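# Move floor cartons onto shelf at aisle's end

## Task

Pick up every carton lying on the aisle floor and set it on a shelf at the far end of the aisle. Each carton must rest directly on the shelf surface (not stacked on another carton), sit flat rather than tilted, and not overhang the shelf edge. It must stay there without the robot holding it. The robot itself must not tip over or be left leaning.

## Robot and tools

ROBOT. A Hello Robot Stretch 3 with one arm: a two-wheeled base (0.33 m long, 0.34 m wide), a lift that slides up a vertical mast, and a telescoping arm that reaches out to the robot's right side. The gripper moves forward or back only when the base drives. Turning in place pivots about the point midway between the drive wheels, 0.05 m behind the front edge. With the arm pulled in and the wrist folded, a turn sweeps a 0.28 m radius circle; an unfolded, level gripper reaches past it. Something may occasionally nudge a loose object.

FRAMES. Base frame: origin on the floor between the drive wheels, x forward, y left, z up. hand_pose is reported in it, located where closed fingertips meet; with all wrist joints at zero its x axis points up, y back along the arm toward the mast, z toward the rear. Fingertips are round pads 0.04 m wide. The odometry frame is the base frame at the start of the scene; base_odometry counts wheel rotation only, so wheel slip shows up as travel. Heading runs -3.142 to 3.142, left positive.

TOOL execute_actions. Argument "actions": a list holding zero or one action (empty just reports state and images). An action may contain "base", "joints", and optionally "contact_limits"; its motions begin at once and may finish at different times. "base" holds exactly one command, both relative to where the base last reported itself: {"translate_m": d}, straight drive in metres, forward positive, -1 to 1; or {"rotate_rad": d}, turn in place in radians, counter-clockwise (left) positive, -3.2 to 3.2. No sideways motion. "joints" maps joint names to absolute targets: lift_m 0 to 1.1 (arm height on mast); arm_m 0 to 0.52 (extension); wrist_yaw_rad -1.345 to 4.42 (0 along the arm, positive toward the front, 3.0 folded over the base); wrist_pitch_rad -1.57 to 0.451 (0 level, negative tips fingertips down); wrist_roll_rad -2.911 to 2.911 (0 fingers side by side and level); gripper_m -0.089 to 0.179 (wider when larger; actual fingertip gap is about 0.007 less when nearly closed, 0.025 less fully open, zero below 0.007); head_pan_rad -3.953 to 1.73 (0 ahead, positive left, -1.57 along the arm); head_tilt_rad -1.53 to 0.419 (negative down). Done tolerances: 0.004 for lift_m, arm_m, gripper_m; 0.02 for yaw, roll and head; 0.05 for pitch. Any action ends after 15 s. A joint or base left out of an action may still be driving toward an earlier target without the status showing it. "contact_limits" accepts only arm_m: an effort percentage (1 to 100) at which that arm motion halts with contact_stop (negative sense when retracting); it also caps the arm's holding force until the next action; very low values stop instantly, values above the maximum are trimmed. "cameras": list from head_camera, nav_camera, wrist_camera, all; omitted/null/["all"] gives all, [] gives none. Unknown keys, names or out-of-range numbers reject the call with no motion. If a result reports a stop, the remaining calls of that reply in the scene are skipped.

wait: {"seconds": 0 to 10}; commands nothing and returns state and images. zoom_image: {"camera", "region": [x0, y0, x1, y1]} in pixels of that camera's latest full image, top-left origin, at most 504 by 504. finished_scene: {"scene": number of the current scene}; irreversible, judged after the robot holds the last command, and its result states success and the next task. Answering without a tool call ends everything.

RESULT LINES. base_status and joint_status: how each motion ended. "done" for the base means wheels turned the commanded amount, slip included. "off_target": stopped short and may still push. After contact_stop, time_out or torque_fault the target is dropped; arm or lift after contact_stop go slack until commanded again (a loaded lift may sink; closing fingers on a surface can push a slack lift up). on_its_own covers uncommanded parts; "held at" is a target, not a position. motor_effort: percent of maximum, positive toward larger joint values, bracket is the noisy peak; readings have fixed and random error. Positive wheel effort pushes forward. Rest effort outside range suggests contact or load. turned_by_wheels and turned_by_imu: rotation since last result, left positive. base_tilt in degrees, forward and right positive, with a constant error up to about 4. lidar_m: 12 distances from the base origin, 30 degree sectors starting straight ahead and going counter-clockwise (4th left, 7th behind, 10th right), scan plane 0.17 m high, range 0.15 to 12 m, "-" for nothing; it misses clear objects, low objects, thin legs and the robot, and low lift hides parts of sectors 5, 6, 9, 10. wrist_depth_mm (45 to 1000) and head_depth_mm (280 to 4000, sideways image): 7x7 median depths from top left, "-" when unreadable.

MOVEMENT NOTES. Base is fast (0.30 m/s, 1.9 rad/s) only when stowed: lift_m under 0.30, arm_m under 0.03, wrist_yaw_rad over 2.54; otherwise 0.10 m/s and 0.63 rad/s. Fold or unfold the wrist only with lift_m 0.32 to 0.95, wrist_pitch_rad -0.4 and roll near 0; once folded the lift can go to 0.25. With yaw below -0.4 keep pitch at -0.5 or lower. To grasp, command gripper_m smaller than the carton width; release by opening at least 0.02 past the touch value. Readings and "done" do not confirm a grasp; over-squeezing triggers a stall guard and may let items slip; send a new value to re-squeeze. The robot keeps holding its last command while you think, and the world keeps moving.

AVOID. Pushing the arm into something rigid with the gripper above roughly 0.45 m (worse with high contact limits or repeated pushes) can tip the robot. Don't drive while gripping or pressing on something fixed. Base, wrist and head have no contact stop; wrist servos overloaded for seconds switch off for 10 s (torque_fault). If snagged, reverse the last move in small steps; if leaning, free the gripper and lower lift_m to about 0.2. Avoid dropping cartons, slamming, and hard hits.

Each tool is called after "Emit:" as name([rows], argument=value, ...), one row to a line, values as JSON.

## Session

Emit:
execute_actions(actions=[])

Scene clock: 0.00 s.
base_odometry: x=+0.000 y=+0.000 heading=+0.000 (m, m, rad; odometry frame)
turned_by_wheels: +0.000 (rad since the last result)
turned_by_imu: +0.000 (rad since the last result)
base_tilt: forward=-1.9 right=+1.4 (deg)
lidar_m: 1.61 1.61 1.93 2.54 2.54 1.28 0.84 0.83 1.52 1.23 1.22 1.34
head_depth_mm: 1880 1879 1884 1888 1893 1876 1891 / 2082 2221 2239 2244 2231 2237 2080 / 2098 2177 2201 2222 2225 2250 2144 / 2054 2079 2104 2134 2133 2170 2147 / 1974 2017 2042 2060 2068 2071 2071 / 1924 1950 1952 1971 1583 2009 1996 / 1860 1896 1906 1914 1576 1947 1954
base_status: not commanded
joint_positions: lift_m=+0.508 arm_m=+0.001 wrist_yaw_rad=+2.855 wrist_pitch_rad=-0.512 wrist_roll_rad=+0.001 gripper_m=+0.037 head_pan_rad=-0.013 head_tilt_rad=+0.005
joint_status: not commanded
motor_effort: left_wheel=+0 right_wheel=+1 lift_m=+21 arm_m=+0 wrist_yaw_rad=+0 wrist_pitch_rad=+7 wrist_roll_rad=+1 gripper_m=+0 head_pan_rad=+1 head_tilt_rad=+2 (%)
hand_pose: x=+0.0387 y=+0.0571 z=+0.5002 quat_wxyz=(+0.276, +0.702, +0.080, +0.651) (m; base frame)
wrist_depth_mm: - - - - - - - / - - - - - - - / - - - - - - - / 990 - 979 978 986 969 971 / 827 806 860 837 828 828 819 / 714 714 - 711 702 704 703 / 629 625 - 631 624 621 613
pictures: head_camera (sideways: a quarter turn clockwise sets it upright), nav_camera (sideways: a quarter turn counterclockwise sets it upright), wrist_camera
Images, in order (width x height): head_camera 896x504, nav_camera 672x504, wrist_camera 644x364.

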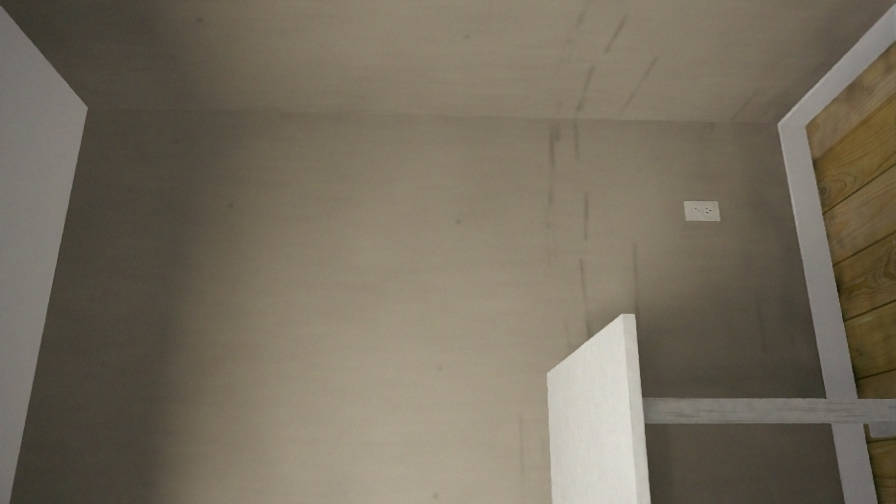

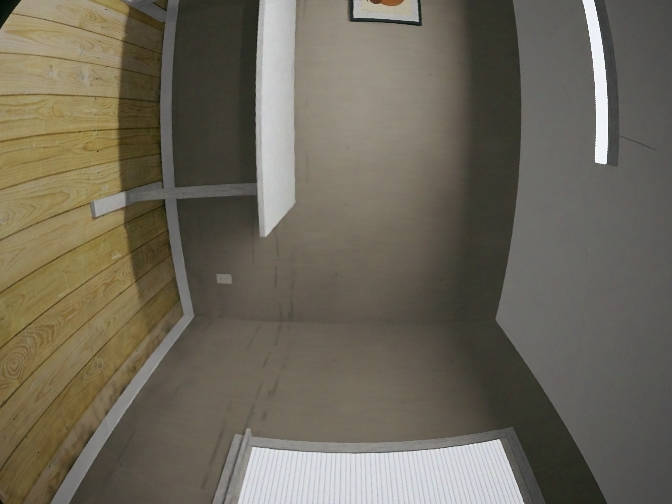

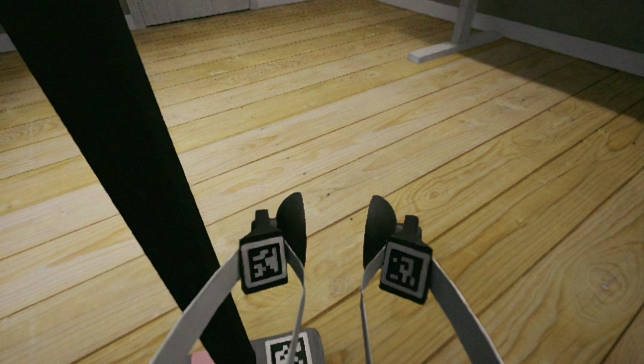

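Emit:
execute_actions([
  {"joints":{"head_pan_rad":-3.3,"head_tilt_rad":-0.6,"lift_m":0.29,"wrist_pitch_rad":-0.4,"wrist_yaw_rad":3.0}},
], cameras=["head_camera","nav_camera"])

Scene clock: 5.63 s.
base_odometry: x=+0.000 y=+0.000 heading=+0.000 (m, m, rad; odometry frame)
turned_by_wheels: +0.000 (rad since the last result)
turned_by_imu: +0.001 (rad since the last result)
base_tilt: forward=-1.8 right=+1.3 (deg)
lidar_m: 1.61 1.61 1.92 2.55 2.55 1.28 0.84 0.83 1.52 1.23 1.22 1.34
head_depth_mm: 1315 1515 1578 1548 1624 1424 1218 / 1352 1591 1603 1824 1711 1429 1222 / 1566 1813 1941 2009 1622 1434 1224 / 2387 2120 2398 1935 1660 1430 1231 / 749 830 920 1034 1185 1355 1221 / 712 782 866 974 1111 1281 1225 / 682 747 824 919 1036 1188 1227
base_status: not commanded
joint_positions: lift_m=+0.291 arm_m=+0.001 wrist_yaw_rad=+2.998 wrist_pitch_rad=-0.419 wrist_roll_rad=+0.001 gripper_m=+0.037 head_pan_rad=-3.293 head_tilt_rad=-0.592
joint_status: all done
motor_effort: left_wheel=+0(0) right_wheel=+0(1) lift_m=+13(16) arm_m=+0(0) wrist_yaw_rad=+2(3) wrist_pitch_rad=+9(9) wrist_roll_rad=+0(0) gripper_m=+0(0) head_pan_rad=-3(48) head_tilt_rad=-5(42) (%)
hand_pose: x=+0.0109 y=+0.0762 z=+0.3030 quat_wxyz=(+0.197, +0.700, +0.097, +0.679) (m; base frame)
wrist_depth_mm: - - - - - - - / - - - - - - - / 953 957 946 967 944 936 939 / 736 733 736 731 730 720 730 / 594 597 - 593 611 594 600 / 507 522 - - 489 500 500 / 450 - - - 435 432 432
pictures: head_camera (sideways: a quarter turn clockwise sets it upright), nav_camera (sideways: a quarter turn counterclockwise sets it upright)
Images, in order (width x height): head_camera 896x504, nav_camera 672x504.

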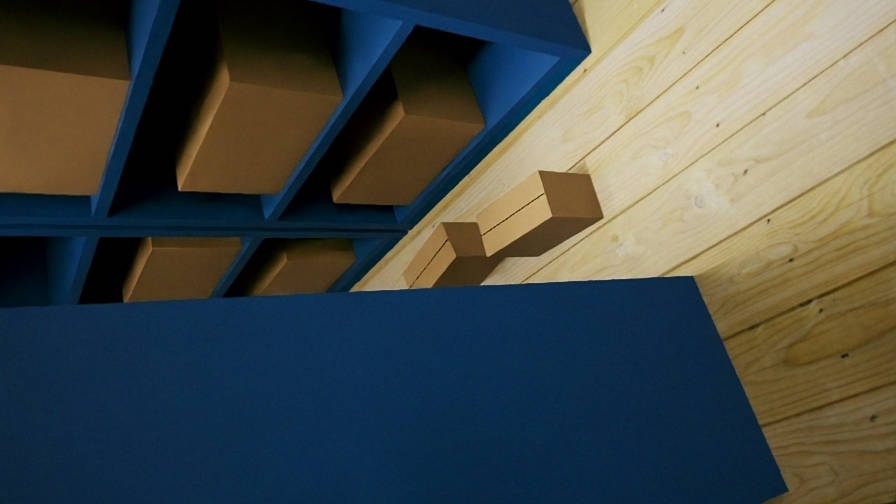

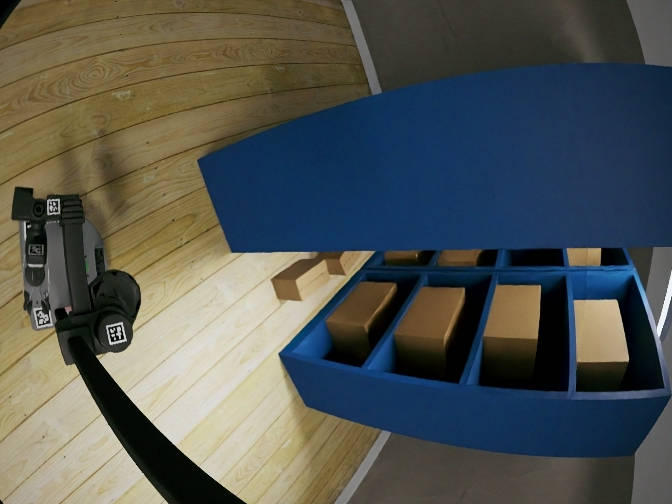

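Emit:
execute_actions([
  {"base":{"rotate_rad":-0.524},"joints":{"head_pan_rad":-1.5,"head_tilt_rad":-0.6}},
], cameras=[])

Emit:
execute_actions([
  {"base":{"translate_m":-0.88}},
], cameras=[])

Emit:
execute_actions([
  {"base":{"rotate_rad":-0.726},"joints":{"lift_m":0.335}},
], cameras=["head_camera","nav_camera"])

Scene clock: 19.43 s.
base_odometry: x=+0.000 y=+0.000 heading=-0.524 (m, m, rad; odometry frame)
turned_by_wheels: -0.524 (rad since the last result)
turned_by_imu: -0.522 (rad since the last result)
base_tilt: forward=-1.9 right=+1.5 (deg)
lidar_m: 1.34 1.61 1.61 1.92 2.54 2.55 1.28 0.84 0.83 1.52 1.23 1.22
head_depth_mm: 1995 2313 2599 2153 1699 1427 1221 / 1770 1994 2332 2142 1706 1424 1222 / 1592 1802 2032 2142 1708 1424 1222 / 1451 1606 1790 1989 1719 1429 1223 / 1332 1458 1612 1813 1715 1435 1224 / 1226 1337 1464 1624 1696 1431 1225 / 1137 1232 1347 1467 1605 1429 1224
base_status: done
joint_positions: lift_m=+0.291 arm_m=+0.001 wrist_yaw_rad=+2.998 wrist_pitch_rad=-0.419 wrist_roll_rad=+0.001 gripper_m=+0.037 head_pan_rad=-1.507 head_tilt_rad=-0.593
joint_status: all done
motor_effort: left_wheel=+2(7) right_wheel=-3(8) lift_m=+13(12) arm_m=+0(0) wrist_yaw_rad=+2(2) wrist_pitch_rad=+9(10) wrist_roll_rad=+0(1) gripper_m=+0(0) head_pan_rad=+4(48) head_tilt_rad=-4(4) (%)
hand_pose: x=+0.0109 y=+0.0762 z=+0.3030 quat_wxyz=(+0.197, +0.700, +0.097, +0.679) (m; base frame)
wrist_depth_mm: - - - - - - - / - - - - - - - / 936 959 949 956 940 942 938 / 729 735 734 733 726 716 733 / 605 602 - 594 607 595 590 / 503 522 - - 485 502 502 / 450 - - - 436 433 432
pictures: none
No camera images: the call's "cameras" was empty. Leave "cameras" out to get every camera's image.

Scene clock: 24.07 s.
base_odometry: x=-0.762 y=+0.440 heading=-0.524 (m, m, rad; odometry frame)
turned_by_wheels: +0.000 (rad since the last result)
turned_by_imu: +0.001 (rad since the last result)
base_tilt: forward=-1.9 right=+1.4 (deg)
lidar_m: 2.09 2.32 2.20 2.30 1.88 0.70 0.40 0.70 0.43 0.43 0.47 1.92
head_depth_mm: 622 679 720 913 1185 1371 1221 / 670 733 674 908 982 1189 1221 / 729 802 676 974 1013 908 1172 / 881 840 618 524 929 729 919 / 343 384 436 507 606 752 997 / 379 433 502 599 742 976 1199 / 429 497 593 733 957 1401 1225
base_status: done
joint_positions: lift_m=+0.291 arm_m=+0.001 wrist_yaw_rad=+2.998 wrist_pitch_rad=-0.418 wrist_roll_rad=+0.001 gripper_m=+0.037 head_pan_rad=-1.507 head_tilt_rad=-0.593
joint_status: not commanded
motor_effort: left_wheel=+2(5) right_wheel=-3(11) lift_m=+13(13) arm_m=+0(0) wrist_yaw_rad=+1(2) wrist_pitch_rad=+9(10) wrist_roll_rad=+0(1) gripper_m=+0(0) head_pan_rad=+4(3) head_tilt_rad=-5(4) (%)
hand_pose: x=+0.0108 y=+0.0763 z=+0.3032 quat_wxyz=(+0.196, +0.700, +0.097, +0.679) (m; base frame)
wrist_depth_mm: - - - - - - - / - - - - - - - / 966 964 949 956 954 928 983 / 732 741 742 737 744 735 724 / 602 600 - 601 612 598 595 / 497 525 - - 485 497 499 / 452 - - - 432 435 432
pictures: none
No camera images: the call's "cameras" was empty. Leave "cameras" out to get every camera's image.

Scene clock: 25.87 s.
base_odometry: x=-0.762 y=+0.440 heading=-1.250 (m, m, rad; odometry frame)
turned_by_wheels: -0.726 (rad since the last result)
turned_by_imu: -0.725 (rad since the last result)
base_tilt: forward=-1.9 right=+1.4 (deg)
lidar_m: 1.91 1.95 2.32 2.20 2.70 1.97 1.86 0.42 0.40 0.42 0.45 0.43
head_depth_mm: 1679 1145 1201 1171 1151 1123 1126 / 1791 1970 2007 1938 1616 1419 1223 / 1809 2010 2253 2155 1710 1335 1198 / 1814 2025 2268 2126 1717 1395 1052 / 1787 2004 2054 1986 1665 1431 1225 / 1194 1164 1221 1267 1322 1319 1200 / 874 884 1050 921 955 1064 1153
base_status: done
joint_positions: lift_m=+0.334 arm_m=+0.001 wrist_yaw_rad=+2.998 wrist_pitch_rad=-0.418 wrist_roll_rad=+0.001 gripper_m=+0.037 head_pan_rad=-1.507 head_tilt_rad=-0.593
joint_status: all done
motor_effort: left_wheel=+2(8) right_wheel=-4(9) lift_m=+29(33) arm_m=+0(0) wrist_yaw_rad=+2(2) wrist_pitch_rad=+9(9) wrist_roll_rad=+0(0) gripper_m=+0(0) head_pan_rad=+3(5) head_tilt_rad=-4(4) (%)
hand_pose: x=+0.0108 y=+0.0763 z=+0.3472 quat_wxyz=(+0.196, +0.700, +0.097, +0.679) (m; base frame)
wrist_depth_mm: - - - - - - - / - - - - - - - / - - - - - - - / 810 805 810 809 809 822 803 / 658 659 - 659 683 660 648 / 560 562 - 556 537 553 555 / 483 - - - 485 477 477
pictures: head_camera (sideways: a quarter turn clockwise sets it upright), nav_camera (sideways: a quarter turn counterclockwise sets it upright)
Images, in order (width x height): head_camera 896x504, nav_camera 672x504.

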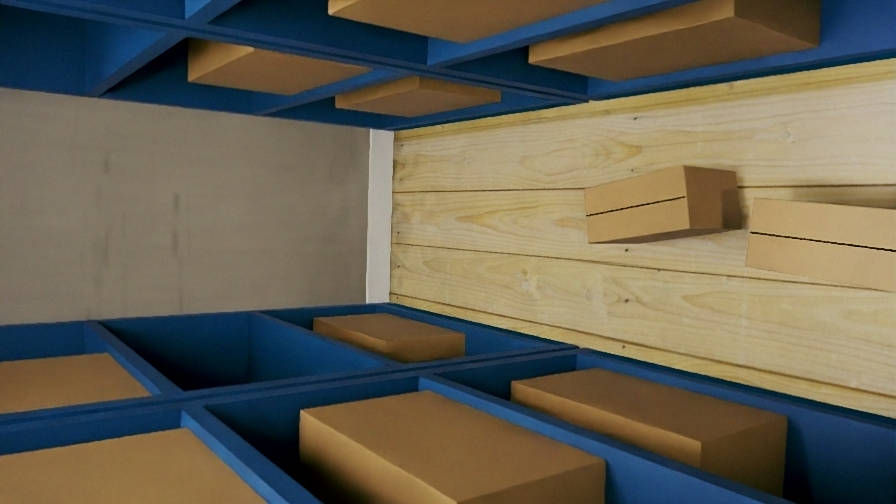

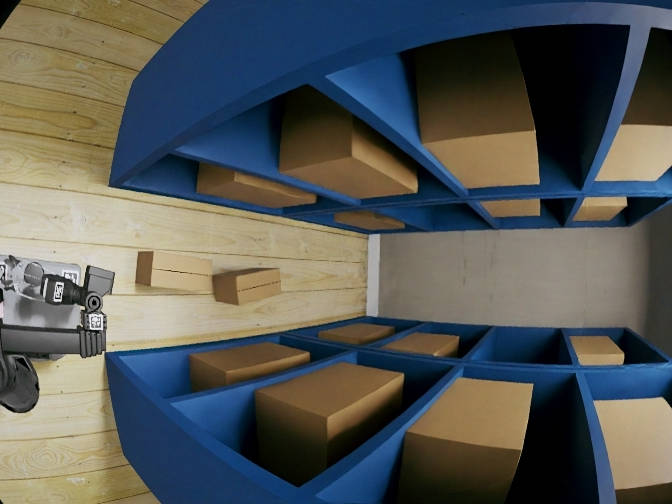

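Emit:
execute_actions([
  {"base":{"translate_m":0.055},"joints":{"wrist_yaw_rad":-0.07,"head_tilt_rad":-1.1}},
], cameras=[])

Emit:
execute_actions([
  {"joints":{"arm_m":0.24,"wrist_pitch_rad":-0.84,"gripper_m":0.179,"lift_m":0.30}},
], cameras=["head_camera","wrist_camera"])

Scene clock: 48.07 s.
base_odometry: x=-0.745 y=+0.388 heading=-1.249 (m, m, rad; odometry frame)
turned_by_wheels: +0.000 (rad since the last result)
turned_by_imu: +0.001 (rad since the last result)
base_tilt: forward=-1.9 right=+1.5 (deg)
lidar_m: 1.86 1.91 2.30 2.22 2.70 2.03 1.92 0.44 0.46 0.43 0.41 0.39
head_depth_mm: 1452 1390 1363 1291 1228 1178 1118 / 1863 1682 1514 1397 1263 - - / 1895 1691 1368 1229 1261 - - / 1901 1700 1525 1384 1273 1209 1118 / 1691 1627 1493 1379 1288 1192 1101 / 1024 996 1153 1303 1240 1193 1105 / 749 847 900 831 1007 1193 1110
base_status: done
joint_positions: lift_m=+0.334 arm_m=+0.001 wrist_yaw_rad=-0.067 wrist_pitch_rad=-0.418 wrist_roll_rad=+0.001 gripper_m=+0.037 head_pan_rad=-1.507 head_tilt_rad=-1.086
joint_status: all done
motor_effort: left_wheel=+2(6) right_wheel=-3(6) lift_m=+29(29) arm_m=+0(0) wrist_yaw_rad=-3(3) wrist_pitch_rad=+9(9) wrist_roll_rad=+0(0) gripper_m=+1(1) head_pan_rad=+4(4) head_tilt_rad=-9(42) (%)
hand_pose: x=-0.0366 y=-0.3697 z=+0.3472 quat_wxyz=(+0.686, +0.123, -0.696, -0.170) (m; base frame)
wrist_depth_mm: 655 761 - - 859 641 641 / 440 649 - - 949 500 411 / 435 644 - 681 888 506 442 / 465 637 805 674 777 520 499 / 512 592 658 436 660 543 547 / 467 544 438 342 534 497 465 / 412 479 367 350 476 453 402
pictures: none
No camera images: the call's "cameras" was empty. Leave "cameras" out to get every camera's image.

Scene clock: 51.07 s.
base_odometry: x=-0.745 y=+0.388 heading=-1.249 (m, m, rad; odometry frame)
turned_by_wheels: +0.000 (rad since the last result)
turned_by_imu: +0.001 (rad since the last result)
base_tilt: forward=-1.8 right=+1.5 (deg)
lidar_m: 1.86 1.90 2.30 2.22 2.70 2.02 1.92 0.44 0.46 0.43 0.41 0.39
head_depth_mm: 1460 1384 1361 1298 1231 1179 1117 / 1849 1676 1516 1400 1288 - - / 1882 1679 1366 1223 1265 1218 - / 1897 1695 1525 1379 1273 1212 1116 / 1694 1626 1498 1377 1283 1192 1107 / 1021 992 1154 1303 1245 1190 1107 / 749 847 900 828 1004 1195 1113
base_status: not commanded
joint_positions: lift_m=+0.301 arm_m=+0.240 wrist_yaw_rad=-0.069 wrist_pitch_rad=-0.849 wrist_roll_rad=+0.001 gripper_m=+0.179 head_pan_rad=-1.507 head_tilt_rad=-1.086
joint_status: all done
motor_effort: left_wheel=+3(2) right_wheel=-3(3) lift_m=+12(27) arm_m=+3(2) wrist_yaw_rad=-1(3) wrist_pitch_rad=+4(7) wrist_roll_rad=+0(0) gripper_m=+0(93) head_pan_rad=+4(5) head_tilt_rad=-9(9) (%)
hand_pose: x=-0.0320 y=-0.5356 z=+0.2310 quat_wxyz=(+0.634, +0.269, -0.654, -0.314) (m; base frame)
wrist_depth_mm: 433 605 636 360 600 489 332 / 429 546 561 430 537 471 339 / 413 507 280 264 489 469 343 / 395 461 247 242 444 436 345 / 380 429 224 221 405 405 329 / 375 379 206 204 376 376 306 / 359 358 190 189 348 348 340
pictures: head_camera (sideways: a quarter turn clockwise sets it upright), wrist_camera
Images, in order (width x height): head_camera 896x504, wrist_camera 644x364.

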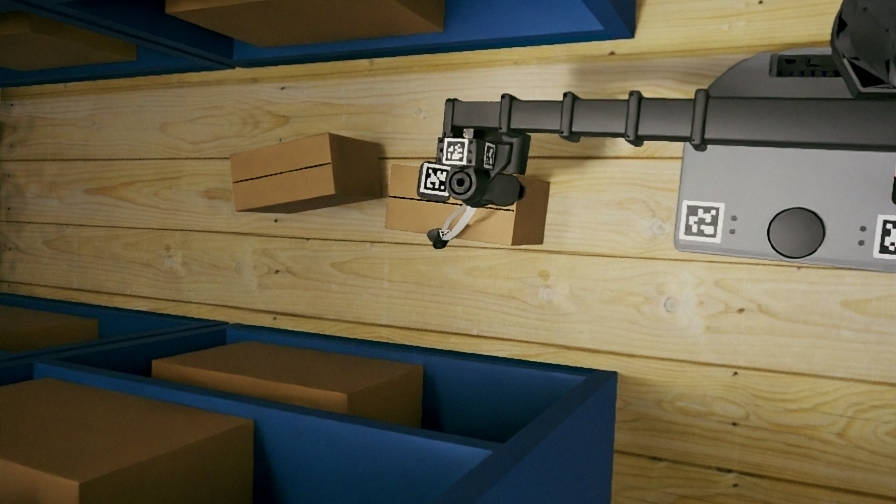

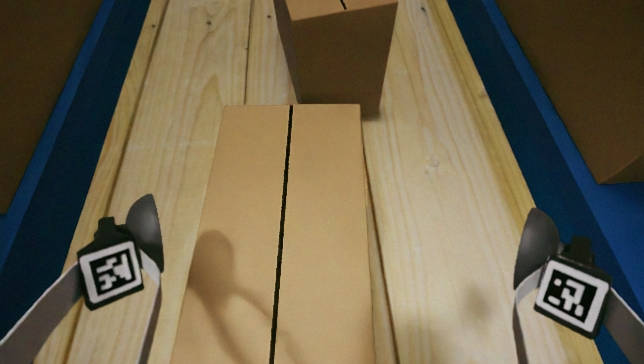

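Emit:
execute_actions([
  {"base":{"translate_m":0.036},"joints":{"arm_m":0.273,"lift_m":0.275}},
], cameras=[])

Emit:
execute_actions([
  {"joints":{"lift_m":0.213}},
], cameras=["wrist_camera"])

Scene clock: 56.83 s.
base_odometry: x=-0.733 y=+0.354 heading=-1.249 (m, m, rad; odometry frame)
turned_by_wheels: +0.000 (rad since the last result)
turned_by_imu: +0.001 (rad since the last result)
base_tilt: forward=-1.8 right=+1.4 (deg)
lidar_m: 1.82 1.87 2.29 2.23 2.23 2.07 1.96 0.47 0.74 0.43 0.36 0.37
head_depth_mm: 1596 1503 1433 1348 1257 1178 1117 / 1888 1684 1480 1399 1288 - - / 1888 1685 1385 1227 1264 1211 - / 1898 1695 1522 1397 1283 1206 1115 / 1527 1456 1466 1363 1265 1191 1108 / 893 925 922 1271 1110 1191 1106 / 729 842 898 704 994 1194 1113
base_status: done
joint_positions: lift_m=+0.276 arm_m=+0.273 wrist_yaw_rad=-0.069 wrist_pitch_rad=-0.849 wrist_roll_rad=+0.001 gripper_m=+0.179 head_pan_rad=-1.507 head_tilt_rad=-1.086
joint_status: all done
motor_effort: left_wheel=+2(5) right_wheel=-3(4) lift_m=+12(12) arm_m=+3(4) wrist_yaw_rad=-1(1) wrist_pitch_rad=+4(4) wrist_roll_rad=+0(0) gripper_m=+0(0) head_pan_rad=+3(3) head_tilt_rad=-9(9) (%)
hand_pose: x=-0.0320 y=-0.5685 z=+0.2060 quat_wxyz=(+0.634, +0.269, -0.654, -0.314) (m; base frame)
wrist_depth_mm: 407 555 589 340 336 515 375 / 396 508 524 408 427 492 377 / 374 465 459 234 440 455 362 / 361 428 419 211 215 411 367 / 354 399 377 195 196 379 356 / 335 356 351 180 178 350 340 / 335 334 172 166 165 326 320
pictures: none
No camera images: the call's "cameras" was empty. Leave "cameras" out to get every camera's image.

Scene clock: 58.23 s.
base_odometry: x=-0.733 y=+0.354 heading=-1.249 (m, m, rad; odometry frame)
turned_by_wheels: +0.000 (rad since the last result)
turned_by_imu: +0.000 (rad since the last result)
base_tilt: forward=-1.9 right=+1.6 (deg)
lidar_m: 1.82 1.87 2.29 2.23 2.23 2.06 1.96 0.47 0.74 0.43 0.36 0.37
head_depth_mm: 1587 1508 1430 1354 1260 1174 1116 / 1875 1688 1475 1403 1270 1206 - / 1890 1678 1391 1230 1263 1206 - / 1895 1697 1527 1401 1278 1205 1113 / 1531 1456 1457 1363 1271 1191 1109 / 896 927 924 1271 1108 1189 1110 / 729 841 900 705 998 1192 1115
base_status: not commanded
joint_positions: lift_m=+0.214 arm_m=+0.273 wrist_yaw_rad=-0.069 wrist_pitch_rad=-0.849 wrist_roll_rad=+0.001 gripper_m=+0.179 head_pan_rad=-1.507 head_tilt_rad=-1.086
joint_status: all done
motor_effort: left_wheel=+2(2) right_wheel=-2(3) lift_m=+13(15) arm_m=+3(3) wrist_yaw_rad=-1(1) wrist_pitch_rad=+5(4) wrist_roll_rad=+1(0) gripper_m=+0(0) head_pan_rad=+4(3) head_tilt_rad=-8(8) (%)
hand_pose: x=-0.0320 y=-0.5685 z=+0.1440 quat_wxyz=(+0.634, +0.269, -0.654, -0.314) (m; base frame)
wrist_depth_mm: 387 483 485 318 325 459 355 / 369 438 181 172 171 417 356 / 365 395 159 154 152 378 358 / 343 356 143 140 139 343 336 / 326 329 129 128 127 307 314 / 306 297 120 119 118 119 292 / 278 275 111 110 109 111 264
pictures: wrist_camera
Images, in order (width x height): wrist_camera 644x364.

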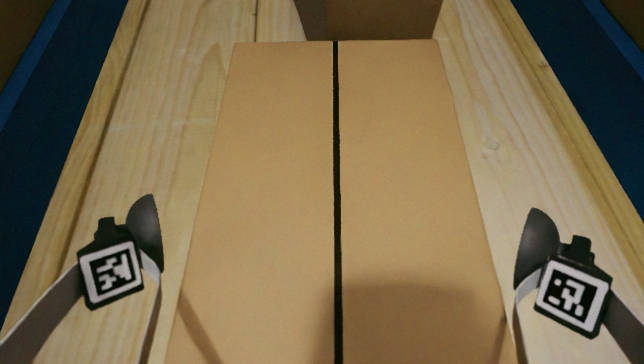

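Same picture as the good grasp before.

Emit:
execute_actions([
  {"joints":{"gripper_m":0.105}},
], cameras=[])

Emit:
execute_actions([
  {"joints":{"lift_m":0.25}},
], cameras=["wrist_camera"])

Scene clock: 61.03 s.
base_odometry: x=-0.733 y=+0.354 heading=-1.249 (m, m, rad; odometry frame)
turned_by_wheels: +0.000 (rad since the last result)
turned_by_imu: +0.000 (rad since the last result)
base_tilt: forward=-2.0 right=+1.5 (deg)
lidar_m: 1.82 1.86 2.29 2.23 2.23 2.06 1.96 0.47 0.74 0.43 0.37 0.37
head_depth_mm: 1592 1503 1432 1353 1257 1173 1116 / 1871 1687 1480 1404 1271 1204 - / 1887 1697 1390 1229 1264 1212 - / 1895 1689 1527 1390 1285 1206 1113 / 1528 1460 1466 1359 1273 1192 1106 / 891 923 922 1276 1109 1191 1109 / 728 842 899 704 998 1194 1114
base_status: not commanded
joint_positions: lift_m=+0.214 arm_m=+0.273 wrist_yaw_rad=-0.070 wrist_pitch_rad=-0.834 wrist_roll_rad=+0.000 gripper_m=+0.106 head_pan_rad=-1.507 head_tilt_rad=-1.086
joint_status: all done
motor_effort: left_wheel=+2(3) right_wheel=-2(4) lift_m=+13(12) arm_m=+3(3) wrist_yaw_rad=+0(1) wrist_pitch_rad=-3(5) wrist_roll_rad=+0(0) gripper_m=-24(99) head_pan_rad=+4(4) head_tilt_rad=-9(9) (%)
hand_pose: x=-0.0325 y=-0.5717 z=+0.1463 quat_wxyz=(+0.636, +0.263, -0.656, -0.309) (m; base frame)
wrist_depth_mm: 384 497 503 335 331 477 361 / 369 447 188 178 177 435 354 / 366 401 164 160 158 386 358 / 353 361 147 144 143 348 339 / 327 335 133 132 131 320 317 / 306 297 122 121 120 120 292 / 282 280 113 112 111 263 269
pictures: none
No camera images: the call's "cameras" was empty. Leave "cameras" out to get every camera's image.

Scene clock: 62.17 s.
base_odometry: x=-0.733 y=+0.354 heading=-1.249 (m, m, rad; odometry frame)
turned_by_wheels: +0.000 (rad since the last result)
turned_by_imu: +0.000 (rad since the last result)
base_tilt: forward=-1.9 right=+1.4 (deg)
lidar_m: 1.82 1.87 2.29 2.22 2.23 2.07 1.96 0.46 0.74 0.42 0.36 0.37
head_depth_mm: 1597 1509 1431 1354 1254 1177 1120 / 1870 1670 1490 1403 1272 - - / 1886 1679 1388 1191 1251 1214 - / 1891 1693 1532 1392 1281 1206 1113 / 1526 1451 1470 1362 1268 1188 1105 / 895 927 925 1273 1109 1192 1110 / 728 840 899 705 997 1188 1109
base_status: not commanded
joint_positions: lift_m=+0.249 arm_m=+0.273 wrist_yaw_rad=-0.070 wrist_pitch_rad=-0.856 wrist_roll_rad=+0.000 gripper_m=+0.109 head_pan_rad=-1.507 head_tilt_rad=-1.086
joint_status: all done
motor_effort: left_wheel=+2(2) right_wheel=-3(2) lift_m=+30(35) arm_m=+3(3) wrist_yaw_rad=+0(1) wrist_pitch_rad=+8(9) wrist_roll_rad=+0(1) gripper_m=-21(23) head_pan_rad=+4(4) head_tilt_rad=-8(9) (%)
hand_pose: x=-0.0321 y=-0.5672 z=+0.1789 quat_wxyz=(+0.633, +0.271, -0.653, -0.316) (m; base frame)
wrist_depth_mm: 402 518 537 342 339 500 372 / 376 476 188 178 181 463 362 / 363 437 164 160 158 419 359 / 358 395 147 144 143 378 366 / 355 366 133 132 131 350 344 / 331 326 123 121 121 120 321 / 311 311 113 112 112 293 298
pictures: wrist_camera
Images, in order (width x height): wrist_camera 644x364.

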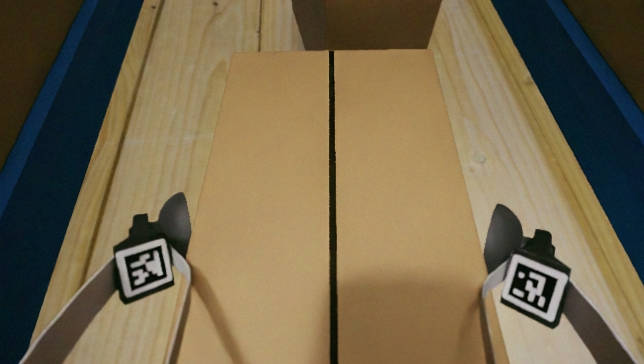

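Emit:
execute_actions([
  {"base":{"translate_m":-0.05},"joints":{"lift_m":0.47,"arm_m":0.0,"wrist_pitch_rad":-0.76}},
], cameras=[])

Emit:
execute_actions([
  {"base":{"rotate_rad":-1.56},"joints":{"lift_m":0.7,"wrist_yaw_rad":1.57,"head_pan_rad":0,"head_tilt_rad":-0.9}},
], cameras=["head_camera","wrist_camera"])

Scene clock: 71.33 s.
base_odometry: x=-0.749 y=+0.401 heading=-1.249 (m, m, rad; odometry frame)
turned_by_wheels: +0.000 (rad since the last result)
turned_by_imu: +0.001 (rad since the last result)
base_tilt: forward=-2.0 right=+1.6 (deg)
lidar_m: 1.87 1.92 2.31 2.21 2.70 2.01 1.91 0.43 0.44 0.80 0.71 0.40
head_depth_mm: 1442 1341 1312 1288 1226 1175 1106 / 1857 1674 1515 1391 1271 - - / 1876 1689 1372 1390 857 - - / 1897 1681 1534 1395 1265 1186 1115 / 1718 1648 1512 1400 1287 1191 1108 / 1063 1040 1173 1304 1242 1195 1109 / 777 874 900 832 1007 1192 1111
base_status: done
joint_positions: lift_m=+0.469 arm_m=+0.001 wrist_yaw_rad=-0.070 wrist_pitch_rad=-0.782 wrist_roll_rad=+0.000 gripper_m=+0.109 head_pan_rad=-1.507 head_tilt_rad=-1.086
joint_status: all done
motor_effort: left_wheel=+2(4) right_wheel=-4(8) lift_m=+30(31) arm_m=-3(4) wrist_yaw_rad=+0(0) wrist_pitch_rad=+11(10) wrist_roll_rad=+0(0) gripper_m=-21(21) head_pan_rad=+4(4) head_tilt_rad=-9(8) (%)
hand_pose: x=-0.0332 y=-0.3105 z=+0.4105 quat_wxyz=(+0.644, +0.246, -0.663, -0.293) (m; base frame)
wrist_depth_mm: 442 669 - 702 868 488 429 / 475 664 878 188 193 525 507 / 543 645 172 166 164 610 609 / 601 627 152 148 147 591 574 / 548 552 134 134 133 535 525 / 495 548 123 121 121 120 330 / 459 506 112 112 111 412 491
pictures: none
No camera images: the call's "cameras" was empty. Leave "cameras" out to get every camera's image.

Scene clock: 74.77 s.
base_odometry: x=-0.749 y=+0.401 heading=-2.809 (m, m, rad; odometry frame)
turned_by_wheels: -1.560 (rad since the last result)
turned_by_imu: -1.560 (rad since the last result)
base_tilt: forward=-1.8 right=+1.5 (deg)
lidar_m: 0.80 0.71 0.40 1.87 1.92 2.31 2.21 2.71 2.01 1.91 0.43 0.44
head_depth_mm: 1085 1094 1069 1157 1247 585 534 / 1632 1648 1575 1494 1351 585 537 / 1984 2134 1796 1460 1378 1230 1099 / 1981 2131 1799 1475 1377 1232 1111 / 1988 2096 1812 1574 1376 1233 1119 / 1601 1327 1402 1376 1307 1200 1115 / 1007 953 941 940 1237 961 1121
base_status: done
joint_positions: lift_m=+0.699 arm_m=+0.001 wrist_yaw_rad=+1.567 wrist_pitch_rad=-0.781 wrist_roll_rad=+0.000 gripper_m=+0.109 head_pan_rad=-0.007 head_tilt_rad=-0.902
joint_status: all done
motor_effort: left_wheel=+2(5) right_wheel=-4(7) lift_m=+30(32) arm_m=-3(3) wrist_yaw_rad=+2(2) wrist_pitch_rad=+11(11) wrist_roll_rad=+0(0) gripper_m=-21(21) head_pan_rad=+4(49) head_tilt_rad=+2(22) (%)
hand_pose: x=+0.1436 y=-0.1468 z=+0.6406 quat_wxyz=(+0.653, +0.652, -0.273, +0.271) (m; base frame)
wrist_depth_mm: 520 864 - - 824 457 221 / 738 783 - 188 193 385 250 / 938 891 171 166 165 325 298 / 892 879 153 148 147 377 374 / 567 833 134 134 133 444 499 / 796 768 122 122 121 120 757 / 746 744 112 112 111 705 738
pictures: head_camera (sideways: a quarter turn clockwise sets it upright), wrist_camera
Images, in order (width x height): head_camera 896x504, wrist_camera 644x364.

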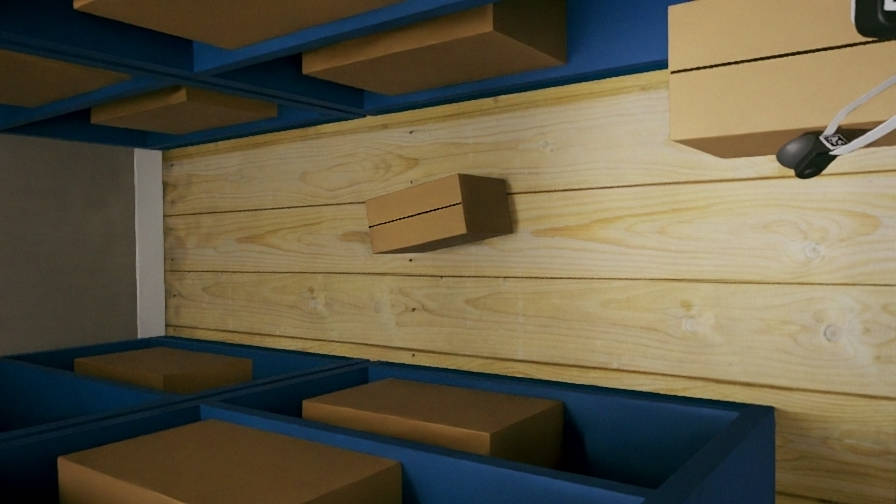

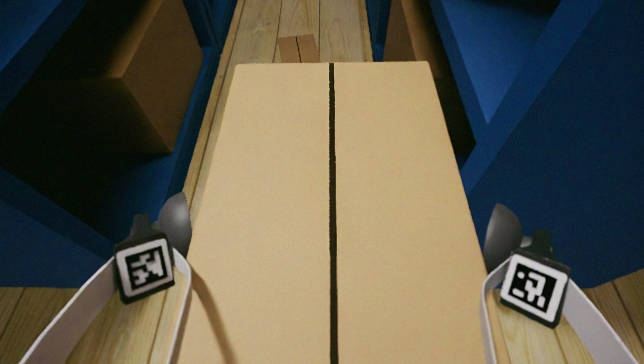

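Emit:
execute_actions([
  {"base":{"translate_m":0.73},"joints":{"head_tilt_rad":-1.2,"lift_m":0.79}},
], cameras=["head_camera"])

Scene clock: 87.57 s.
base_odometry: x=-1.439 y=+0.163 heading=-2.809 (m, m, rad; odometry frame)
turned_by_wheels: +0.000 (rad since the last result)
turned_by_imu: +0.002 (rad since the last result)
base_tilt: forward=-1.8 right=+1.5 (deg)
lidar_m: 1.44 0.53 0.36 0.34 0.35 0.53 2.93 0.51 0.33 0.31 0.32 -
head_depth_mm: 962 1094 1176 533 499 465 1058 / 1475 1451 1393 539 504 482 1105 / 1548 1536 1434 1329 1102 1187 - / 1548 1544 1432 1335 1108 1200 - / 1553 1543 1432 1339 1253 1203 - / 1464 1462 1400 1316 1244 1178 1106 / 1012 1157 1090 1043 992 982 1063
base_status: done
joint_positions: lift_m=+0.789 arm_m=+0.001 wrist_yaw_rad=+1.567 wrist_pitch_rad=-0.781 wrist_roll_rad=+0.000 gripper_m=+0.109 head_pan_rad=-0.007 head_tilt_rad=-1.185
joint_status: all done
motor_effort: left_wheel=+2(7) right_wheel=-4(5) lift_m=+30(30) arm_m=-3(3) wrist_yaw_rad=+2(3) wrist_pitch_rad=+11(11) wrist_roll_rad=+0(1) gripper_m=-21(22) head_pan_rad=+4(4) head_tilt_rad=-9(36) (%)
hand_pose: x=+0.1437 y=-0.1468 z=+0.7306 quat_wxyz=(+0.653, +0.652, -0.273, +0.271) (m; base frame)
wrist_depth_mm: 661 967 - - 609 359 190 / 561 996 - 190 193 405 190 / 561 - 172 167 165 292 190 / 665 780 153 149 147 292 191 / 609 782 135 133 133 246 191 / 573 819 123 122 121 120 181 / 525 754 112 112 111 238 201
pictures: head_camera (sideways: a quarter turn clockwise sets it upright)
Images, in order (width x height): head_camera 896x504.

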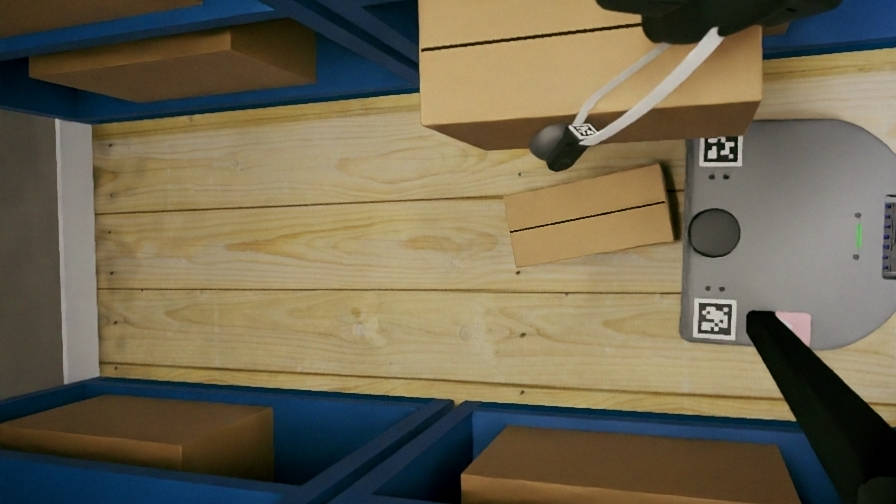

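Emit:
execute_actions([
  {"base":{"rotate_rad":0.075}},
], cameras=[])

Emit:
execute_actions([
  {"base":{"translate_m":0.5}},
], cameras=["head_camera"])

Scene clock: 94.90 s.
base_odometry: x=-1.439 y=+0.163 heading=-2.734 (m, m, rad; odometry frame)
turned_by_wheels: +0.075 (rad since the last result)
turned_by_imu: +0.076 (rad since the last result)
base_tilt: forward=-1.9 right=+1.6 (deg)
lidar_m: 1.19 0.47 0.35 0.34 0.57 0.53 2.93 0.51 0.32 0.31 0.33 -
head_depth_mm: 1377 1231 1295 533 499 464 1037 / 1542 1528 1417 540 504 483 1101 / 1542 1527 1420 1334 1085 1037 - / 1554 1541 1428 1329 1223 1200 - / 1535 1527 1439 1339 1257 1202 - / 1225 1298 1364 1252 1237 1174 1108 / 984 915 854 976 953 976 1073
base_status: done
joint_positions: lift_m=+0.789 arm_m=+0.001 wrist_yaw_rad=+1.568 wrist_pitch_rad=-0.781 wrist_roll_rad=+0.000 gripper_m=+0.109 head_pan_rad=-0.007 head_tilt_rad=-1.185
joint_status: not commanded
motor_effort: left_wheel=-2(2) right_wheel=+3(4) lift_m=+30(30) arm_m=-3(3) wrist_yaw_rad=+2(2) wrist_pitch_rad=+11(10) wrist_roll_rad=+0(0) gripper_m=-22(21) head_pan_rad=+4(3) head_tilt_rad=-8(10) (%)
hand_pose: x=+0.1437 y=-0.1467 z=+0.7306 quat_wxyz=(+0.653, +0.652, -0.273, +0.271) (m; base frame)
wrist_depth_mm: 515 948 - - 959 351 216 / 518 - - 192 195 401 213 / 506 - 177 167 167 445 211 / 661 772 153 149 148 327 209 / 610 692 135 134 133 269 206 / 567 806 122 122 121 120 193 / 516 750 112 112 111 251 211
pictures: none
No camera images: the call's "cameras" was empty. Leave "cameras" out to get every camera's image.

Scene clock: 101.33 s.
base_odometry: x=-1.898 y=-0.035 heading=-2.734 (m, m, rad; odometry frame)
turned_by_wheels: +0.000 (rad since the last result)
turned_by_imu: +0.001 (rad since the last result)
base_tilt: forward=-1.9 right=+1.5 (deg)
lidar_m: 0.93 0.48 0.51 0.31 0.42 0.48 3.44 0.45 0.31 0.31 0.57 -
head_depth_mm: 980 1187 1336 532 498 464 1056 / 987 1234 1422 539 505 482 1105 / 995 1252 1424 1339 1075 1037 - / 1007 1265 1429 1335 1241 1200 - / 1011 1270 1436 1337 1257 1202 - / 985 1173 1205 1242 1217 1165 1101 / 946 905 859 993 1179 1014 1072
base_status: done
joint_positions: lift_m=+0.789 arm_m=+0.001 wrist_yaw_rad=+1.568 wrist_pitch_rad=-0.781 wrist_roll_rad=+0.000 gripper_m=+0.109 head_pan_rad=-0.007 head_tilt_rad=-1.185
joint_status: not commanded
motor_effort: left_wheel=-2(1) right_wheel=+3(9) lift_m=+29(30) arm_m=-3(2) wrist_yaw_rad=+2(2) wrist_pitch_rad=+10(10) wrist_roll_rad=+0(1) gripper_m=-21(21) head_pan_rad=+4(4) head_tilt_rad=-10(11) (%)
hand_pose: x=+0.1437 y=-0.1467 z=+0.7306 quat_wxyz=(+0.653, +0.652, -0.273, +0.271) (m; base frame)
wrist_depth_mm: 655 694 905 900 839 378 235 / 557 853 995 190 194 369 233 / 504 794 173 167 165 363 231 / 653 745 152 148 147 352 227 / 844 780 134 134 133 292 225 / 833 802 122 122 121 120 211 / 771 776 112 111 111 274 261
pictures: head_camera (sideways: a quarter turn clockwise sets it upright)
Images, in order (width x height): head_camera 896x504.

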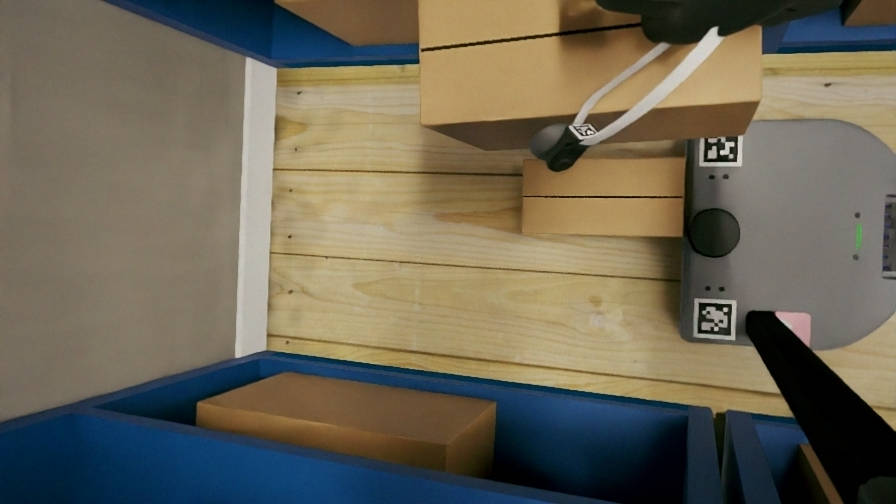

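Emit:
execute_actions([
  {"base":{"translate_m":0.49}},
], cameras=[])

Emit:
execute_actions([
  {"base":{"translate_m":-0.27},"joints":{"head_pan_rad":0.9,"head_tilt_rad":-0.9}},
], cameras=["head_camera","nav_camera"])

Scene clock: 111.20 s.
base_odometry: x=-2.348 y=-0.230 heading=-2.734 (m, m, rad; odometry frame)
turned_by_wheels: +0.000 (rad since the last result)
turned_by_imu: +0.001 (rad since the last result)
base_tilt: forward=-1.9 right=+1.4 (deg)
lidar_m: 0.43 0.43 0.32 0.31 0.33 0.55 1.45 0.57 0.35 0.34 0.36 -
head_depth_mm: 429 538 717 532 499 465 1081 / 432 542 727 539 505 483 1104 / 436 547 736 1116 1075 1035 - / 440 554 746 1137 1246 1200 - / 443 559 755 1163 1256 1204 - / 446 565 765 1099 1187 1163 1101 / 449 570 737 805 920 892 907
base_status: done
joint_positions: lift_m=+0.789 arm_m=+0.001 wrist_yaw_rad=+1.568 wrist_pitch_rad=-0.781 wrist_roll_rad=+0.000 gripper_m=+0.109 head_pan_rad=-0.007 head_tilt_rad=-1.185
joint_status: not commanded
motor_effort: left_wheel=-2(2) right_wheel=+3(7) lift_m=+30(30) arm_m=-3(3) wrist_yaw_rad=+2(2) wrist_pitch_rad=+11(11) wrist_roll_rad=+0(0) gripper_m=-21(21) head_pan_rad=+4(3) head_tilt_rad=-9(9) (%)
hand_pose: x=+0.1437 y=-0.1467 z=+0.7306 quat_wxyz=(+0.653, +0.652, -0.273, +0.271) (m; base frame)
wrist_depth_mm: 386 377 367 357 349 333 281 / 440 444 407 191 193 357 326 / 483 545 172 167 166 411 386 / 547 661 152 148 147 418 418 / 605 720 134 134 133 385 376 / 554 769 122 122 121 120 344 / 527 700 112 112 111 305 316
pictures: none
No camera images: the call's "cameras" was empty. Leave "cameras" out to get every camera's image.

Scene clock: 115.40 s.
base_odometry: x=-2.100 y=-0.123 heading=-2.734 (m, m, rad; odometry frame)
turned_by_wheels: +0.000 (rad since the last result)
turned_by_imu: +0.001 (rad since the last result)
base_tilt: forward=-1.8 right=+1.3 (deg)
lidar_m: 0.32 0.44 0.35 0.57 0.38 0.49 1.19 0.43 0.37 0.33 0.35 0.33
head_depth_mm: 592 507 906 943 1290 1228 978 / 574 484 1004 911 1153 1226 1111 / 354 419 988 911 991 1211 1111 / 330 385 435 914 820 1148 1131 / 308 356 410 915 808 1129 1117 / 293 332 386 885 808 758 1095 / 285 310 359 399 811 734 1067
base_status: done
joint_positions: lift_m=+0.789 arm_m=+0.001 wrist_yaw_rad=+1.568 wrist_pitch_rad=-0.781 wrist_roll_rad=+0.000 gripper_m=+0.109 head_pan_rad=+0.893 head_tilt_rad=-0.902
joint_status: all done
motor_effort: left_wheel=-2(7) right_wheel=+3(6) lift_m=+30(30) arm_m=-3(3) wrist_yaw_rad=+2(1) wrist_pitch_rad=+11(10) wrist_roll_rad=+1(1) gripper_m=-22(21) head_pan_rad=+4(46) head_tilt_rad=+2(29) (%)
hand_pose: x=+0.1437 y=-0.1467 z=+0.7306 quat_wxyz=(+0.653, +0.652, -0.273, +0.271) (m; base frame)
wrist_depth_mm: 623 637 663 648 625 568 243 / 554 752 742 190 194 531 241 / 502 818 172 166 166 444 239 / 643 733 152 148 147 372 236 / 599 655 134 134 132 307 234 / 559 784 123 122 121 120 219 / 733 735 112 112 111 283 239
pictures: head_camera (sideways: a quarter turn clockwise sets it upright), nav_camera (sideways: a quarter turn counterclockwise sets it upright)
Images, in order (width x height): head_camera 896x504, nav_camera 672x504.

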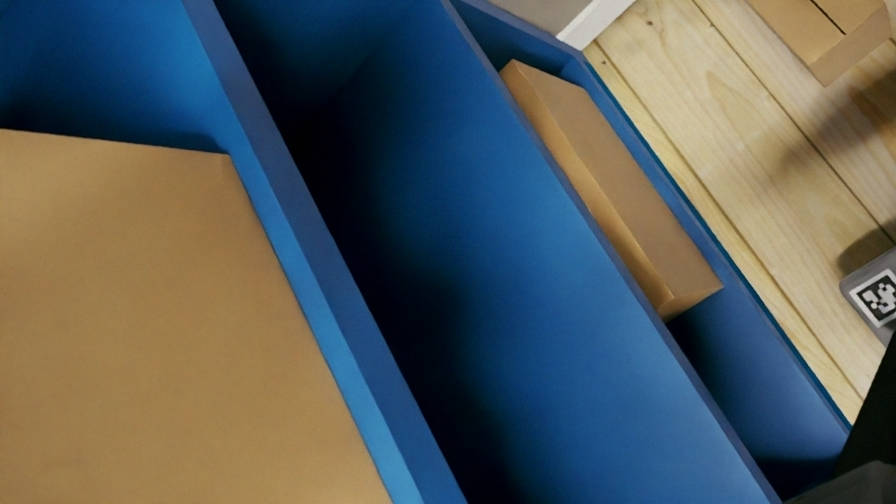

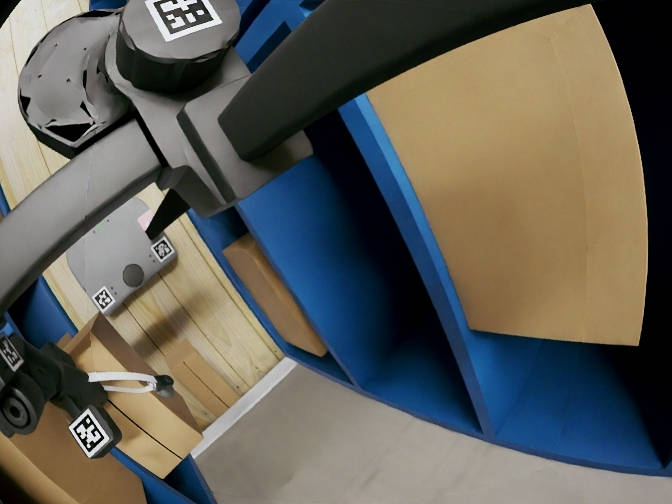

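Emit:
execute_actions([
  {"base":{"rotate_rad":1.3},"joints":{"head_pan_rad":-1.5,"head_tilt_rad":-0.9,"wrist_pitch_rad":-0.72}},
], cameras=["nav_camera"])

Emit:
execute_actions([
  {"base":{"rotate_rad":1.80},"joints":{"wrist_yaw_rad":0.0}},
])

Scene clock: 122.47 s.
base_odometry: x=-2.100 y=-0.123 heading=-1.435 (m, m, rad; odometry frame)
turned_by_wheels: +1.300 (rad since the last result)
turned_by_imu: +1.301 (rad since the last result)
base_tilt: forward=-1.9 right=+1.5 (deg)
lidar_m: 0.35 0.39 0.36 0.67 0.64 0.37 0.39 0.33 0.39 0.32 0.32 0.36
head_depth_mm: 644 739 866 923 1002 - 1036 / 638 750 909 1112 1325 - 1127 / 629 738 894 1131 1347 - 1144 / 623 730 880 1106 1188 - 459 / 615 720 865 1083 1338 - 489 / 609 711 853 1062 1321 497 468 / 602 703 838 1025 1155 499 482
base_status: done
joint_positions: lift_m=+0.789 arm_m=+0.001 wrist_yaw_rad=+1.568 wrist_pitch_rad=-0.743 wrist_roll_rad=+0.000 gripper_m=+0.109 head_pan_rad=-1.493 head_tilt_rad=-0.902
joint_status: all done
motor_effort: left_wheel=-2(5) right_wheel=+5(6) lift_m=+30(30) arm_m=-3(3) wrist_yaw_rad=+2(2) wrist_pitch_rad=+11(13) wrist_roll_rad=+0(0) gripper_m=-21(22) head_pan_rad=-4(49) head_tilt_rad=+2(2) (%)
hand_pose: x=+0.1511 y=-0.1467 z=+0.7371 quat_wxyz=(+0.648, +0.647, -0.285, +0.283) (m; base frame)
wrist_depth_mm: 544 653 681 686 670 630 471 / 532 581 580 199 552 564 485 / 494 507 182 171 170 498 492 / 445 450 155 151 150 665 560 / 437 574 136 135 134 714 586 / 565 735 122 121 121 120 578 / 791 823 112 111 110 741 620
pictures: nav_camera (sideways: a quarter turn counterclockwise sets it upright)
Images, in order (width x height): nav_camera 672x504.

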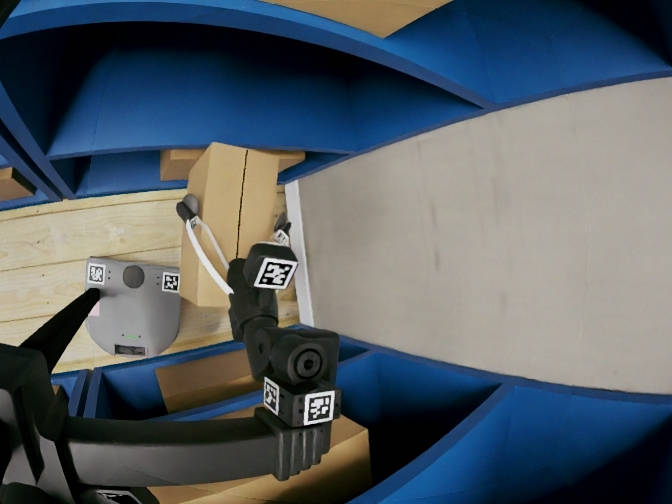

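Scene clock: 126.27 s.
base_odometry: x=-2.100 y=-0.123 heading=+0.365 (m, m, rad; odometry frame)
turned_by_wheels: +1.800 (rad since the last result)
turned_by_imu: +1.801 (rad since the last result)
base_tilt: forward=-1.7 right=+1.4 (deg)
lidar_m: 1.18 0.51 0.37 0.33 0.34 0.34 0.32 0.46 0.35 0.50 0.36 0.42
head_depth_mm: - 301 360 873 830 - 1081 / - 305 366 614 566 - 1108 / - 309 373 606 - - 1128 / - 314 379 895 780 1129 1124 / 286 318 386 883 806 1159 1115 / 287 323 394 633 720 1114 1116 / 296 413 413 499 663 1169 1115
base_status: done
joint_positions: lift_m=+0.789 arm_m=+0.001 wrist_yaw_rad=+0.003 wrist_pitch_rad=-0.743 wrist_roll_rad=+0.000 gripper_m=+0.109 head_pan_rad=-1.493 head_tilt_rad=-0.902
joint_status: all done
motor_effort: left_wheel=-2(5) right_wheel=+3(8) lift_m=+30(30) arm_m=-3(3) wrist_yaw_rad=-2(3) wrist_pitch_rad=+11(11) wrist_roll_rad=+1(1) gripper_m=-21(21) head_pan_rad=-3(4) head_tilt_rad=+2(1) (%)
hand_pose: x=-0.0211 y=-0.3185 z=+0.7371 quat_wxyz=(+0.659, +0.258, -0.658, -0.256) (m; base frame)
wrist_depth_mm: 250 350 514 531 519 509 502 / 253 354 525 197 554 556 543 / 252 355 181 171 170 490 489 / 257 356 155 150 149 433 436 / 256 317 135 134 134 387 389 / 258 347 122 122 121 120 352 / 600 372 111 111 110 314 325
pictures: head_camera (sideways: a quarter turn clockwise sets it upright), nav_camera (sideways: a quarter turn counterclockwise sets it upright), wrist_camera
Images, in order (width x height): head_camera 896x504, nav_camera 672x504, wrist_camera 644x364.

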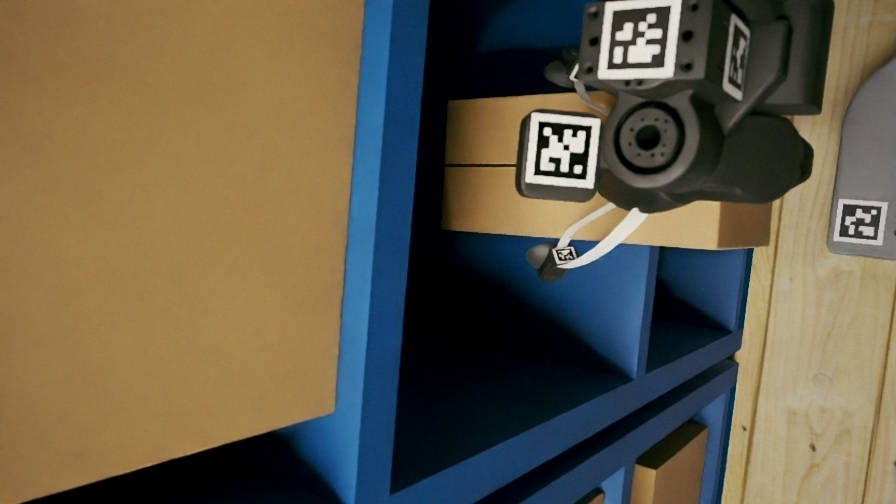

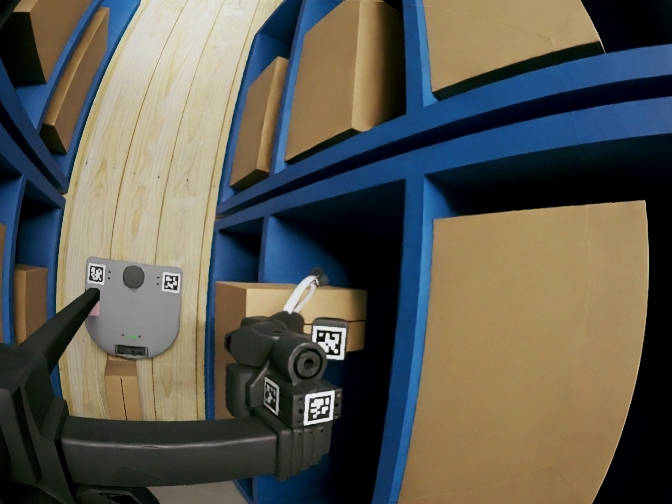

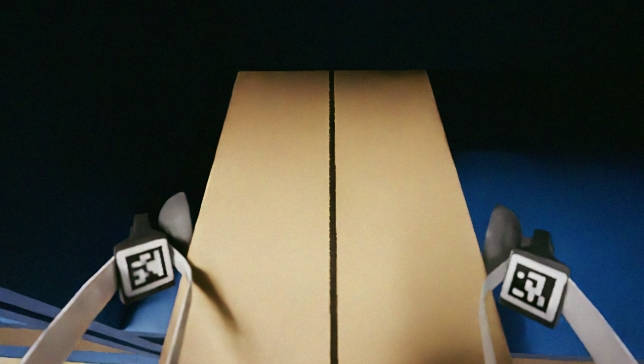

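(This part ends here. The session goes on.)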